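# Stack the orange-labelled carton onto the other carton

## Task

Set the carton bearing the orange label on top of the second carton so it lies flat and keeps the same face upward as it had initially. Its overhang past any edge of the lower carton must not exceed 1 cm. The stack must hold by itself at the end, not because the robot is supporting it. Finish with suction released and the tool moved away.

## Robot and tools

ROBOT. Two arms of UR type, named left_arm and right_arm. Each carries a vacuum suction cup and has no fingers. The scene frame has its origin on the table top midway between the arms, with +x pointing out across the table, +z up, and left_arm on the +y side. The names left and right are arm labels, not image sides. Bases: left_arm at (+0.022, +0.444, 0) m, right_arm at (-0.031, -0.420, 0) m, each turned slightly about z.

CUP POINT. Each arm is steered by its cup point, the centre of the cup rim. The cup opens along the cup point's own +z axis. Starting about 4 cm back from the rim, the tool body and wrist camera widen to roughly 9 cm sideways, so leave room for that near boxes and the other arm. Reported positions get less accurate at long reach.

execute_actions(actions). actions is a list of actions, run in order; an empty list just returns the current state and images. Each action is a table of up to 15 rows, one row per 1/30 s control step; if shorter, its last row repeats to fill 15 steps (0.5 s). Every row is a single list of 14 numbers covering both arms, each in [-1, 1]: left dx, dy, dz, rx, ry, rz, left suction, then right dx, dy, dz, rx, ry, rz, right suction. The first six per arm are an offset, not a pose: a target relative to where that cup point measured at the start of the action (for the first action of a call, its last reported pose), expressed in the cup point's own axes. All rows of one action refer to that same start, not to the row before. Scale: 1.0 equals 0.6 m of translation or 180 degrees; rx, ry, rz form one rotation vector. Suction: above 0.01 switches it on, 0.01 or less switches it off, and the setting persists, so repeat the current value for an arm you leave alone (0 is an active off command). Each step the command is clipped to within 100 mm and 16 degrees of the measured pose, so large offsets need several actions. The arm motion trails the command by about 0.17 s.

move(target, speed, stop_force, blocking). target is one 14-number row in the same layout and scale as above: offsets in each cup point's own axes from the pose shown in the most recent result, plus the suction values (applied at the start). Both cup points travel straight and finish together. speed: top path speed in m/s, 0.002 to 0.5 (default 0.25); turning is capped at twice that in rad/s. Moves last 0.5 to 10 s and do not avoid obstacles or the other arm. stop_force: optional, 9 to 40 N, shared by both arms; an arm whose wrist sensor feels that much extra resistance along its direction of travel stops, backs up two steps and holds. Use it only for slow approaches without rotation, not within the first 0.2 s, and leave it out when lifting off something the cup is pressing on. Arms are stiff, so aiming past a contact without stop_force can cause a fault. blocking=false returns after 0.5 s while motion continues (not allowed with stop_force); then call wait or stop before any new motion command. The result adds a move: line giving each arm's ending (done, off_target, moving, held, fault, contact) and limits (paced = command was clipped; held = some steps blocked), plus each cup point's remaining distance to its target.

wait(seconds): 0 to 10 s, arms keep their last command; a running move continues. stop(): brakes a running move. zoom_image(camera, region): region is [x0, y0, x1, y1] in pixels, at most 504 by 504. read_manual(section): returns licence texts only. finished_scene(scene): ends the current scene by its number; irreversible, and the result tells whether the goal was met.

CAMERAS: cam_head_left, cam_head_right, cam_high, cam_low (896x504 each), cam_left_wrist and cam_right_wrist (504x504, fisheye).

RESULTS. The state line lists, per arm, the cup point position (m), orientation quaternion wxyz and velocities in the scene frame. Hand target lines show where the controller is currently driving each cup point. A pose unreachable line means a clearance check altered or blocked that arm's command. suction_measured is the vacuum level: about 0 means no seal, 0.83 or more means airtight, lower means leaking. part_present turns 1 at 0.50 and back to 0 below 0.45. Wrist force and torque are read in the cup point's axes; they include offsets of up to about 4 N, noise, and saturate near 50 N. Joint torque values are rough and drift.

GRASPING. Switch suction on and press the 36 mm rim squarely onto a smooth flat face, away from edges, seams and holes. Under vacuum the cup shortens, so the held item sits up to about 12 mm nearer the tool. To release, set the carton down so it rests on its support, switch suction off, then pull back at least 15 mm. If the cup seals onto the table, switch suction off to free it.

AVOID. Contact torque past a joint's limit (138 N m for the big joints, 25.7 N m for wrist joints, held weight included) or an outside force of 150 N triggers a 10 s fault stop. Motors warn at 70 °C and brake at 85 °C when holding loads too long. Do not let the arms collide, do not slam, drop or push hard, and do not let anything leave the table. Loose objects may occasionally be nudged by outside pushes. Between replies the robot simply holds its last command.

Each tool is called after ">>>" as name(argument=value, ...), one argument or row to a line, values as JSON.

## Session

>>> execute_actions(
  actions=[],
)

Scene clock: 0.00 s.
left_arm: end_effector_position=(+0.4452, +0.5170, +0.4081) suction_measured=0.00 part_present=0 end_effector_quat_wxyz=(-0.000, -0.084, +0.996, +0.001) end_effector_velocity=(+0.000, -0.000, -0.001) end_effector_angular_velocity=(+0.000, +0.001, -0.003) | right_arm: end_effector_position=(+0.3962, -0.3824, +0.4089) suction_measured=0.00 part_present=0 end_effector_quat_wxyz=(+0.000, -0.044, +0.999, -0.001) end_effector_velocity=(-0.000, +0.000, -0.000) end_effector_angular_velocity=(-0.000, +0.001, +0.000)
Joint positions: left_arm=[-0.316 -1.745  1.519 -1.345 -1.57   1.255] | right_arm=[ 3.459 -1.395 -1.518 -1.799  1.57   1.886]
Joint velocities: left_arm=[-0.001  0.     0.001 -0.001  0.     0.002] | right_arm=[ 0. -0. -0. -0.  0. -0.]
Joint torques (N m, as the arm reports them, + toward a larger angle): no reading
Motor temperatures (°C, as the motors report them): left_arm=[27 23 27 33 33 34] | right_arm=[25 26 24 33 32 31]
Wrist force (N, on the end effector, along its own x y z axes, offset not removed): no reading
Wrist torque (N m, same axes, about the end effector's origin, offset not removed): no reading
Hand target (left_arm): +0.445, +0.517, +0.408; -0.000, -0.084, +0.996, +0.001
Hand target (right_arm): +0.396, -0.382, +0.409; +0.000, -0.044, +0.999, -0.001

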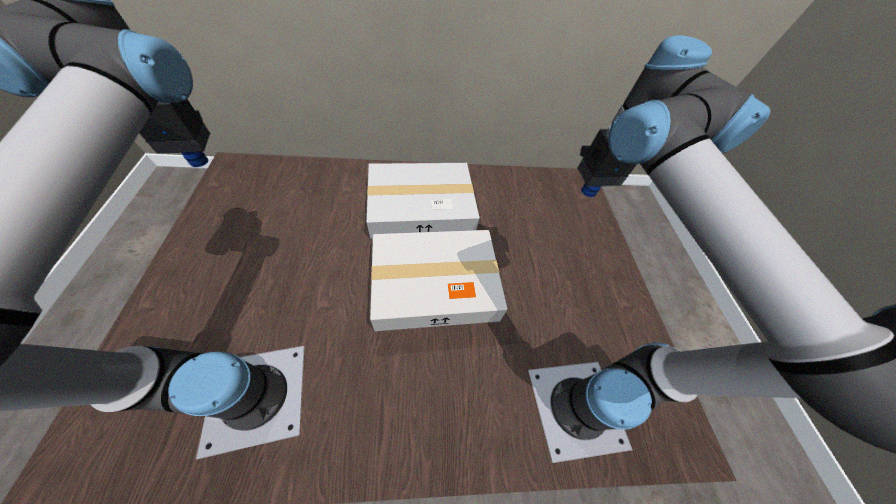

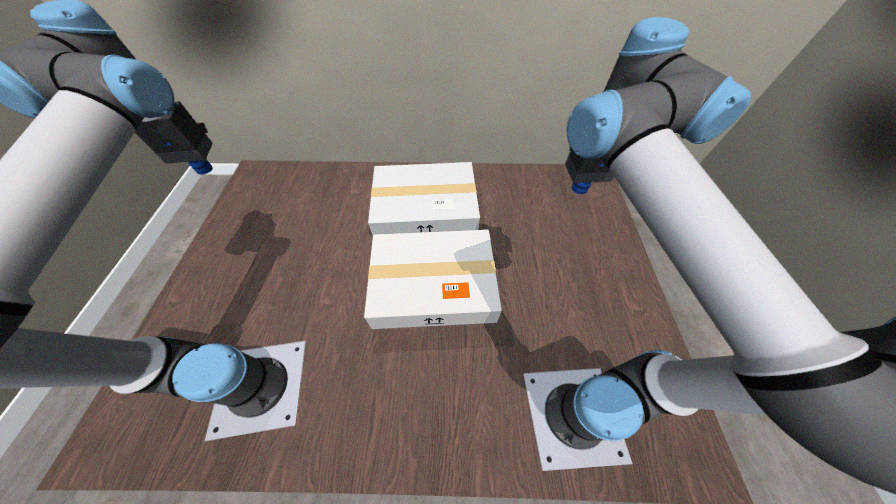

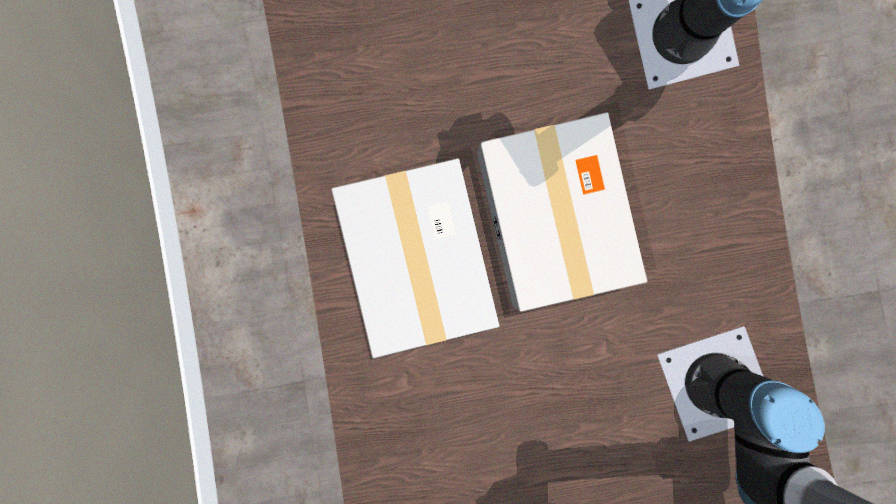

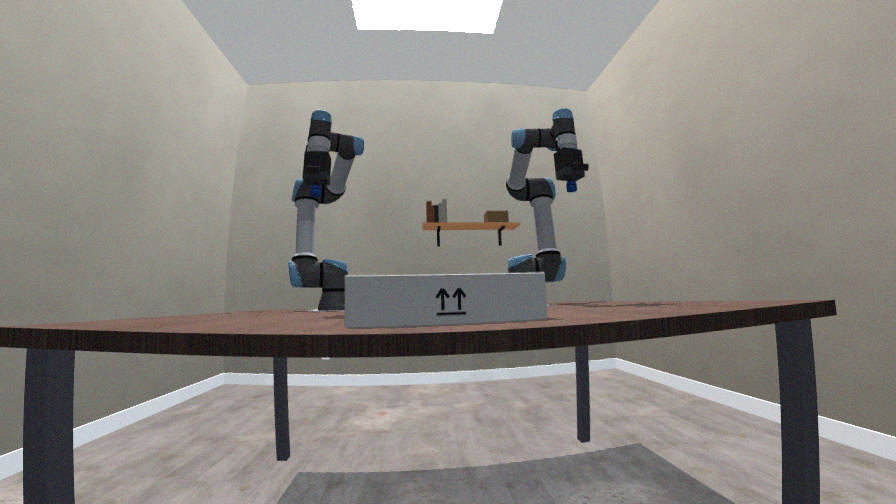

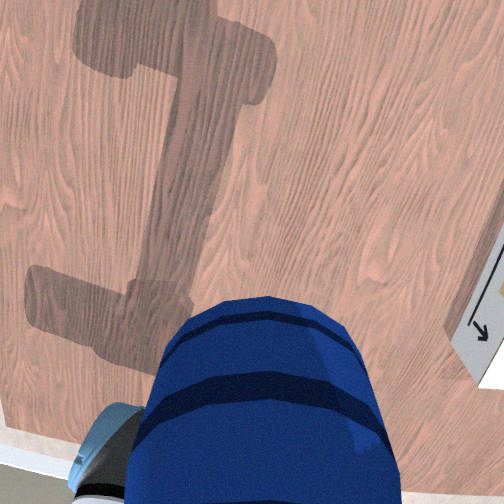

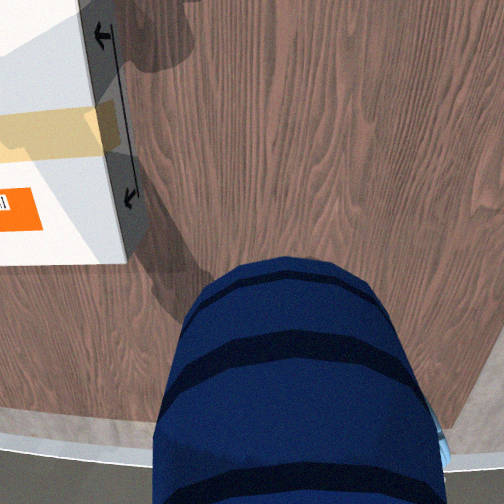

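>>> zoom_image(
  camera="cam_high",
  region=[320, 140, 540, 370],
)

>>> zoom_image(
  camera="cam_high",
  region=[450, 100, 670, 330],
)

Region (320, 140, 540, 370) of cam_high's 896x504 image, scaled by 2.191, with more detail than that image has; it fills the left 482 columns of this view, and the rest is white.

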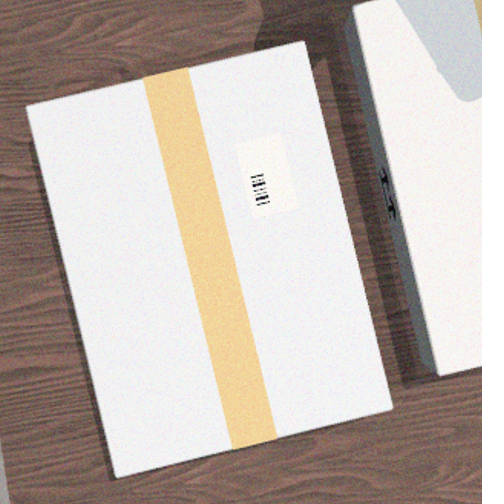

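Region (450, 100, 670, 330) of cam_high's 896x504 image, scaled by 2.191, with more detail than that image has; it fills the left 482 columns of this view, and the rest is white.

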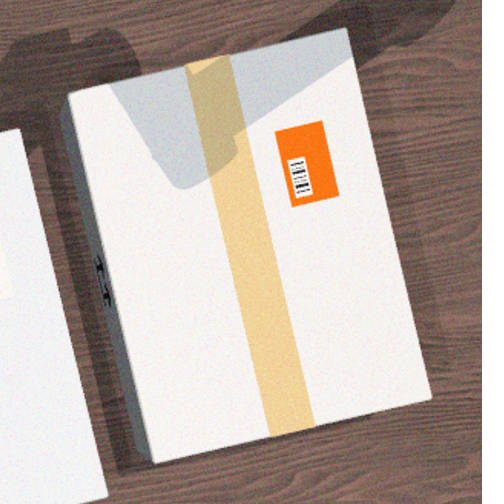

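>>> move(
  target=[0.286,-0.638,0.493,0,0,0.0306,0,0.0287,0.361,0.493,0,0,0.005,0],
  speed=0.33,
)

Scene clock: 16.10 s.
left_arm: end_effector_position=(+0.3404, +0.1111, +0.1126) suction_measured=0.00 part_present=0 end_effector_quat_wxyz=(+0.000, -0.036, +0.999, +0.001) end_effector_velocity=(+0.000, -0.003, -0.001) end_effector_angular_velocity=(-0.001, -0.001, -0.002) | right_arm: end_effector_position=(+0.3601, -0.1683, +0.1133) suction_measured=0.00 part_present=0 end_effector_quat_wxyz=(+0.000, -0.037, +0.999, -0.001) end_effector_velocity=(+0.001, +0.001, -0.001) end_effector_angular_velocity=(+0.001, -0.001, -0.001)
Joint positions: left_arm=[-1.272 -1.54   2.118 -2.147 -1.57   0.396] | right_arm=[ 3.918 -1.61  -2.106 -0.996  1.57   2.361]
Joint velocities: left_arm=[-0.003  0.007 -0.003 -0.005  0.001 -0.001] | right_arm=[ 0.    -0.003  0.001  0.004 -0.     0.002]
Joint torques (N m, as the arm reports them, + toward a larger angle): left_arm=[ -5.86 -13.68 -25.19  -5.05   2.04  -1.81] | right_arm=[13.83 11.88  9.3   5.3  -1.41  1.54]
Motor temperatures (°C, as the motors report them): left_arm=[27 23 27 33 33 34] | right_arm=[25 26 24 33 32 31]
Wrist force (N, on the end effector, along its own x y z axes, offset not removed): left_arm=[1.1 -3.8 2.8] | right_arm=[-2.0 -2.9 -2.4]
Wrist torque (N m, same axes, about the end effector's origin, offset not removed): left_arm=[-0.55 -0.09 -0.07] | right_arm=[-0.54 0.23 -0.08]
Hand target (left_arm): +0.340, +0.111, +0.112; +0.000, -0.036, +0.999, +0.001
Hand target (right_arm): +0.360, -0.168, +0.113; +0.000, -0.037, +0.999, -0.000
Off the commanded pose (left_arm): 0.001 m, 0 deg.
Off the commanded pose (right_arm): 0.001 m, 0 deg.
move: done

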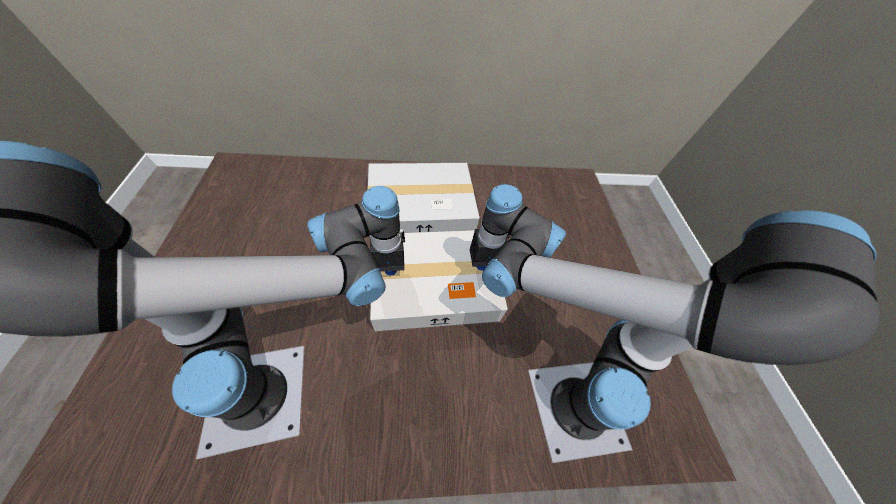

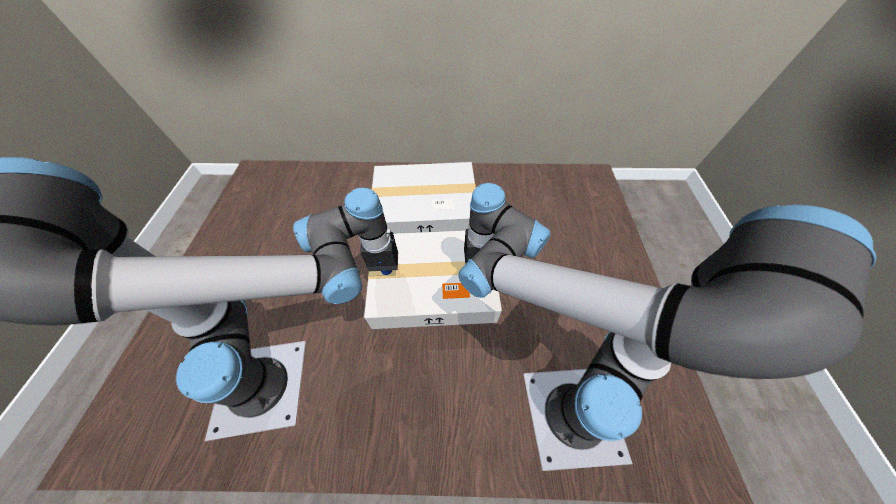

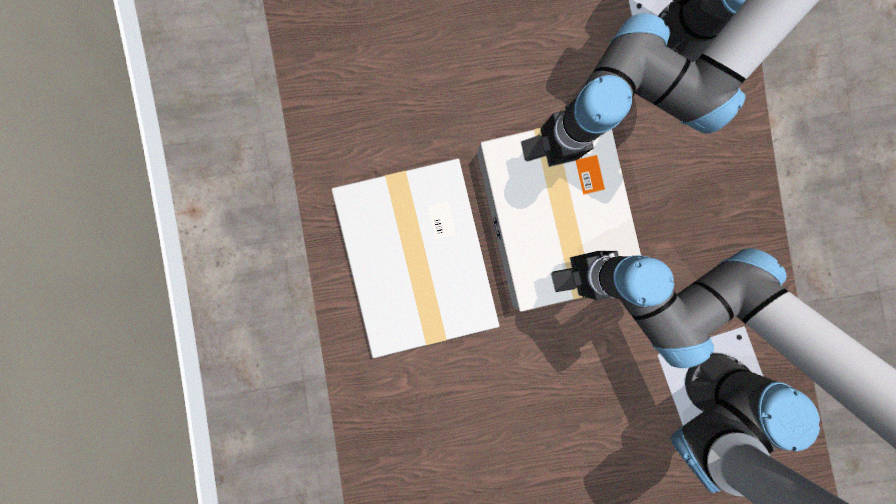

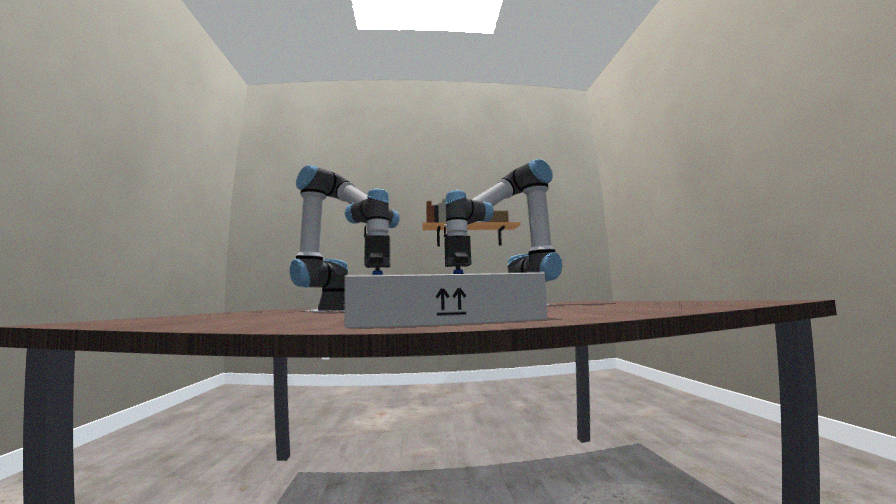

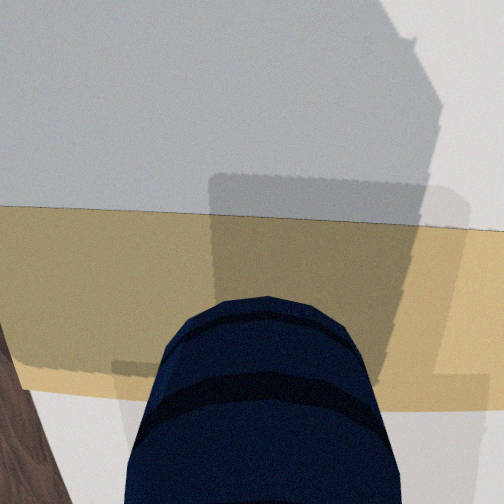

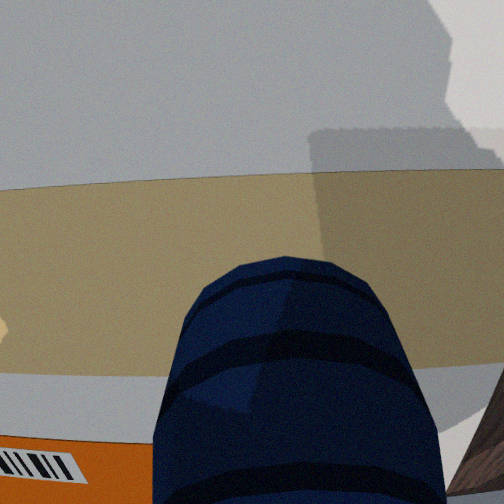

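>>> move(
  target=[-0.004,0,0.042,0,0,0,0,-0.004,0,0.04,0,0,0,0],
  speed=0.02,
  stop_force=10,
)

>>> execute_actions(
  actions=[
    [[0,0,0,0,0,0,1,0,0,0,0,0,0,1]],
  ],
)

Scene clock: 21.23 s.
left_arm: end_effector_position=(+0.3422, +0.1113, +0.0929) suction_measured=0.00 part_present=0 end_effector_quat_wxyz=(+0.000, -0.036, +0.999, +0.001) end_effector_velocity=(-0.001, -0.002, +0.002) end_effector_angular_velocity=(-0.002, -0.001, -0.001) | right_arm: end_effector_position=(+0.3623, -0.1683, +0.0905) suction_measured=0.00 part_present=0 end_effector_quat_wxyz=(+0.000, -0.037, +0.999, -0.001) end_effector_velocity=(-0.000, +0.000, +0.004) end_effector_angular_velocity=(+0.001, -0.001, +0.001)
Joint positions: left_arm=[-1.268 -1.506  2.143 -2.206 -1.57   0.4  ] | right_arm=[ 3.914 -1.651 -2.134 -0.929  1.57   2.357]
Joint velocities: left_arm=[-0.003 -0.003 -0.003  0.003 -0.    -0.002] | right_arm=[ 0.001  0.007  0.005 -0.011 -0.    -0.   ]
Joint torques (N m, as the arm reports them, + toward a larger angle): left_arm=[ -6.26 -34.1  -18.37   0.29  -0.45  -2.  ] | right_arm=[-2.98 31.35 29.32 -0.82  0.74  0.03]
Motor temperatures (°C, as the motors report them): left_arm=[27 23 27 33 33 34] | right_arm=[25 26 24 33 32 31]
Wrist force (N, on the end effector, along its own x y z axes, offset not removed): left_arm=[1.2 -2.7 -7.4] | right_arm=[3.2 -2.2 -12.7]
Wrist torque (N m, same axes, about the end effector's origin, offset not removed): left_arm=[-0.37 0.01 -0.16] | right_arm=[-0.41 -0.29 -0.09]
Hand target (left_arm): +0.342, +0.111, +0.093; +0.000, -0.036, +0.999, +0.001
Hand target (right_arm): +0.362, -0.168, +0.091; +0.000, -0.037, +0.999, -0.001
Off the commanded pose (left_arm): 0.006 m, 0 deg.
Off the commanded pose (right_arm): 0.001 m, 0 deg.
move: contact (left_arm, right_arm)

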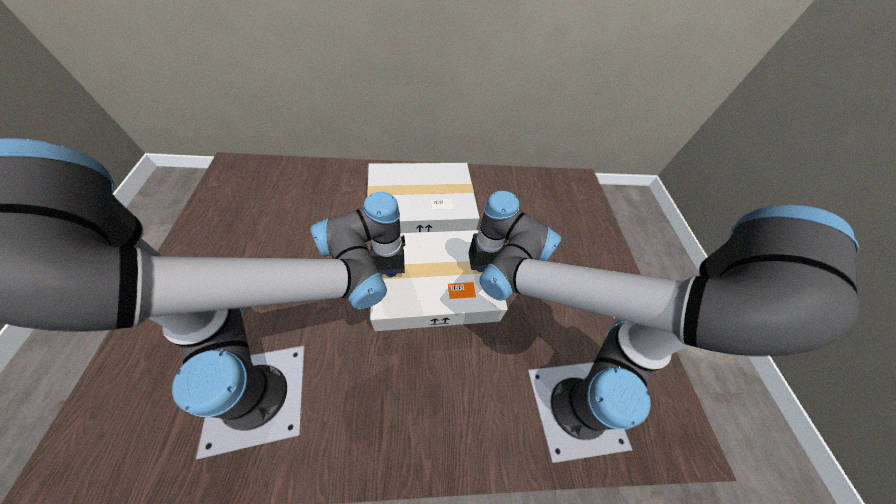

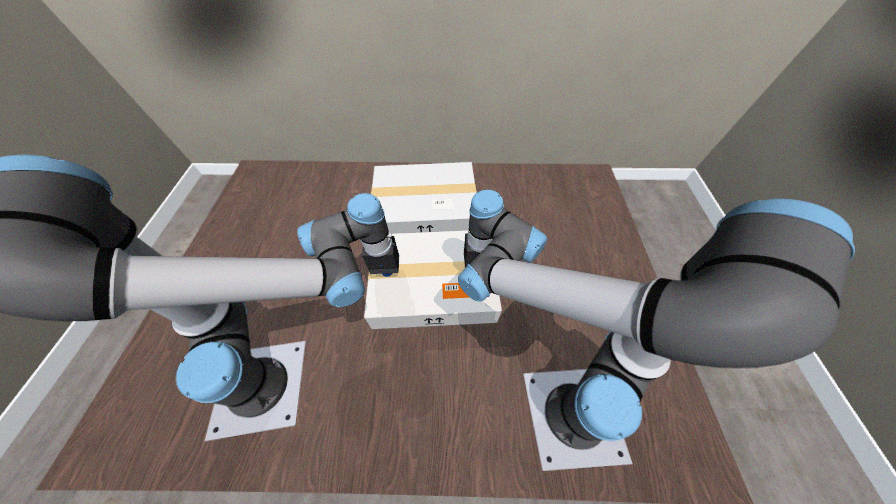

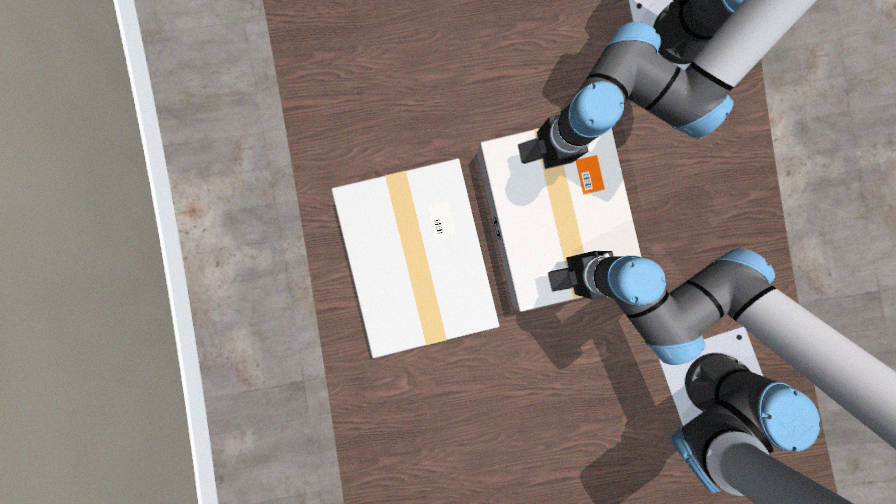

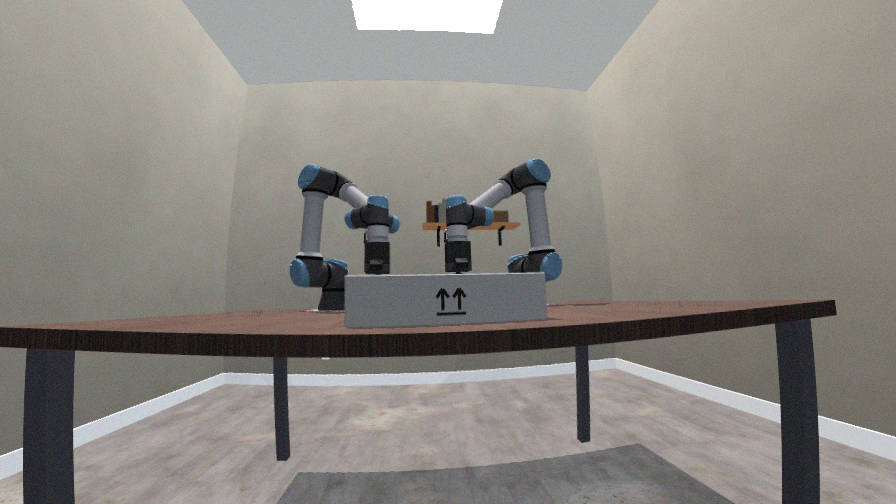

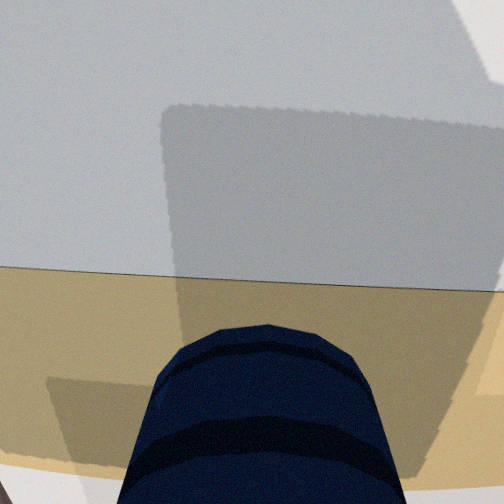

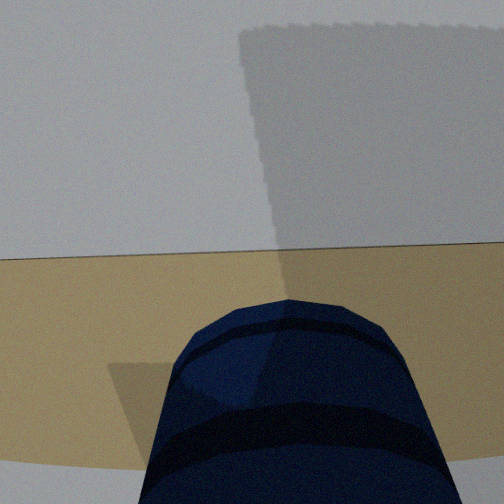

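Scene clock: 21.73 s.
left_arm: end_effector_position=(+0.3422, +0.1113, +0.0929) suction_measured=0.99 part_present=1 end_effector_quat_wxyz=(+0.000, -0.036, +0.999, +0.001) end_effector_velocity=(-0.000, -0.000, +0.000) end_effector_angular_velocity=(-0.000, -0.001, -0.001) | right_arm: end_effector_position=(+0.3623, -0.1682, +0.0905) suction_measured=0.95 part_present=1 end_effector_quat_wxyz=(+0.000, -0.037, +0.999, -0.001) end_effector_velocity=(-0.000, -0.001, -0.001) end_effector_angular_velocity=(-0.001, +0.001, -0.001)
Joint positions: left_arm=[-1.268 -1.506  2.143 -2.206 -1.57   0.4  ] | right_arm=[ 3.914 -1.651 -2.133 -0.929  1.57   2.357]
Joint velocities: left_arm=[-0.001 -0.     0.001 -0.001  0.     0.   ] | right_arm=[-0.    -0.    -0.001  0.    -0.     0.   ]
Joint torques (N m, as the arm reports them, + toward a larger angle): left_arm=[ -1.55 -23.45 -18.23  -6.02  -0.59  -0.84] | right_arm=[-5.21 21.1  15.75  6.95  0.29  0.68]
Motor temperatures (°C, as the motors report them): left_arm=[27 23 27 33 33 34] | right_arm=[25 26 24 33 32 31]
Wrist force (N, on the end effector, along its own x y z axes, offset not removed): left_arm=[1.1 -1.9 16.7] | right_arm=[-3.6 -2.1 18.4]
Wrist torque (N m, same axes, about the end effector's origin, offset not removed): left_arm=[-0.54 -0.01 -0.12] | right_arm=[-0.21 0.64 -0.30]
Hand target (left_arm): +0.342, +0.111, +0.093; +0.000, -0.036, +0.999, +0.001
Hand target (right_arm): +0.362, -0.168, +0.090; +0.000, -0.037, +0.999, -0.001
Off the commanded pose (left_arm): 0.000 m, 0 deg.
Off the commanded pose (right_arm): 0.000 m, 0 deg.

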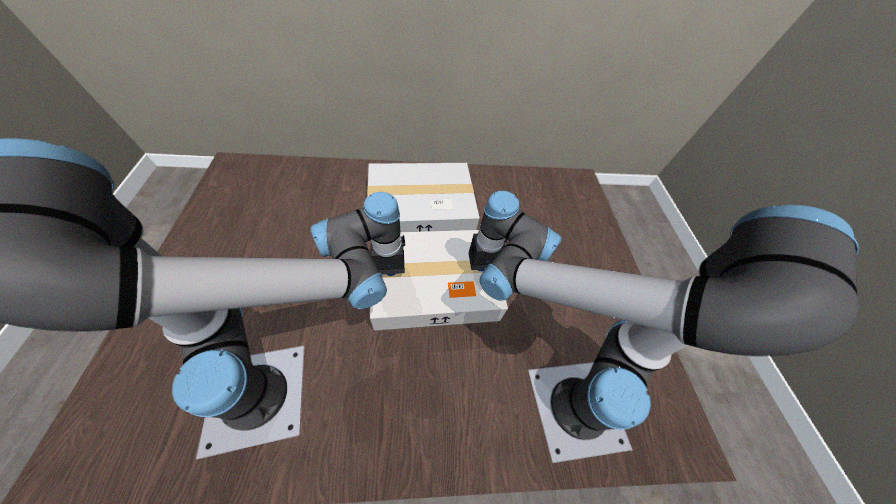

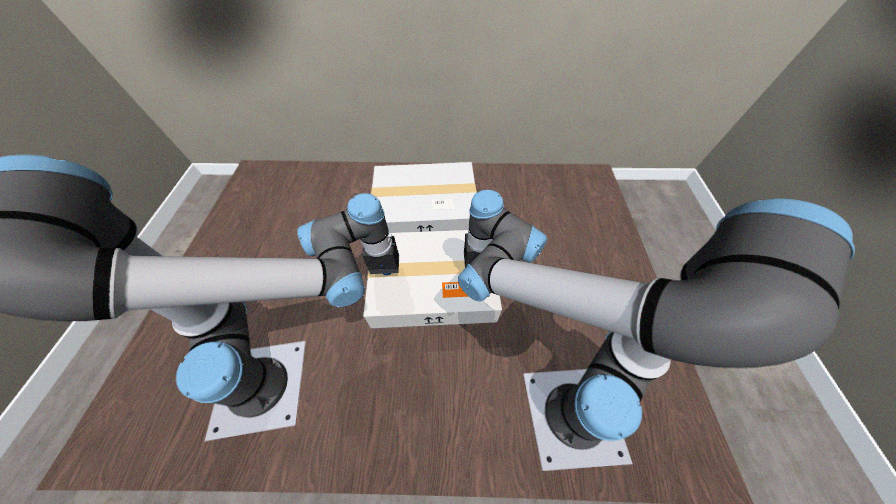

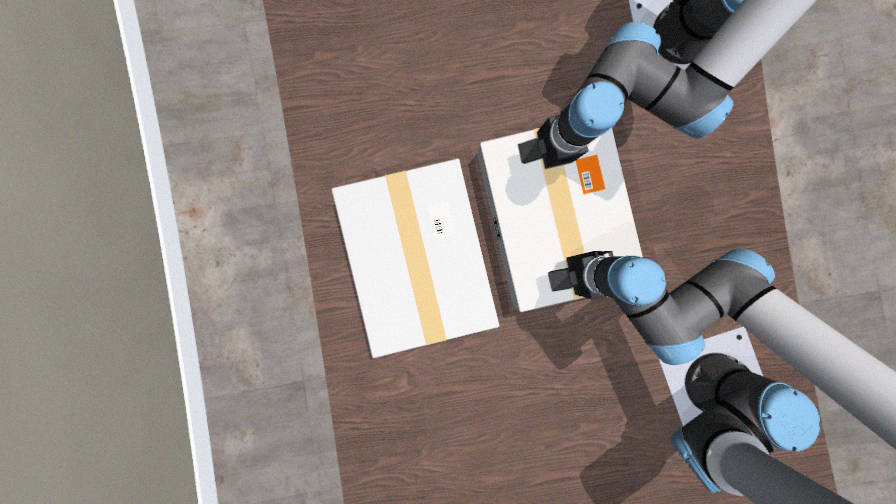

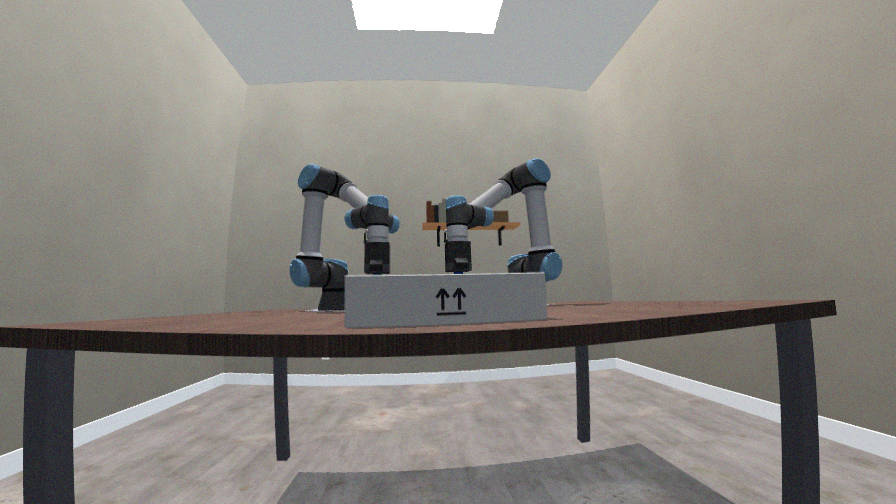

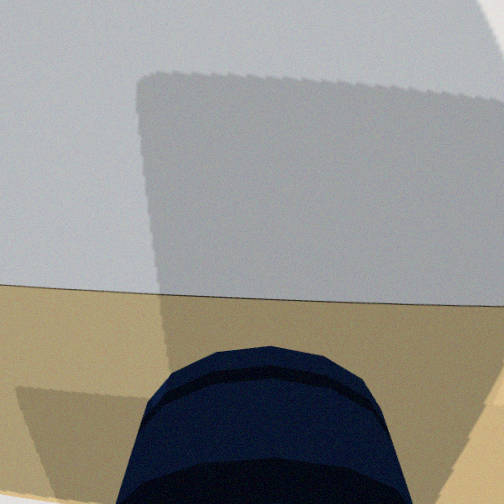

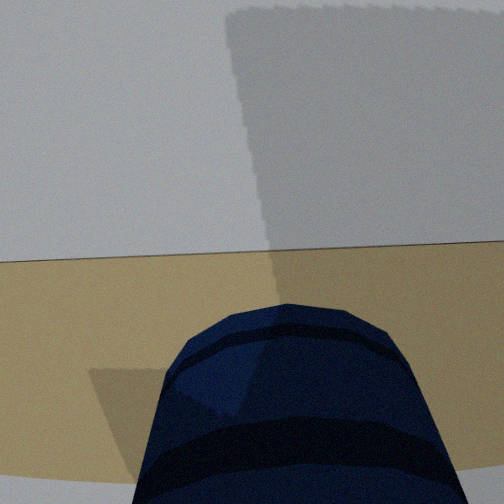

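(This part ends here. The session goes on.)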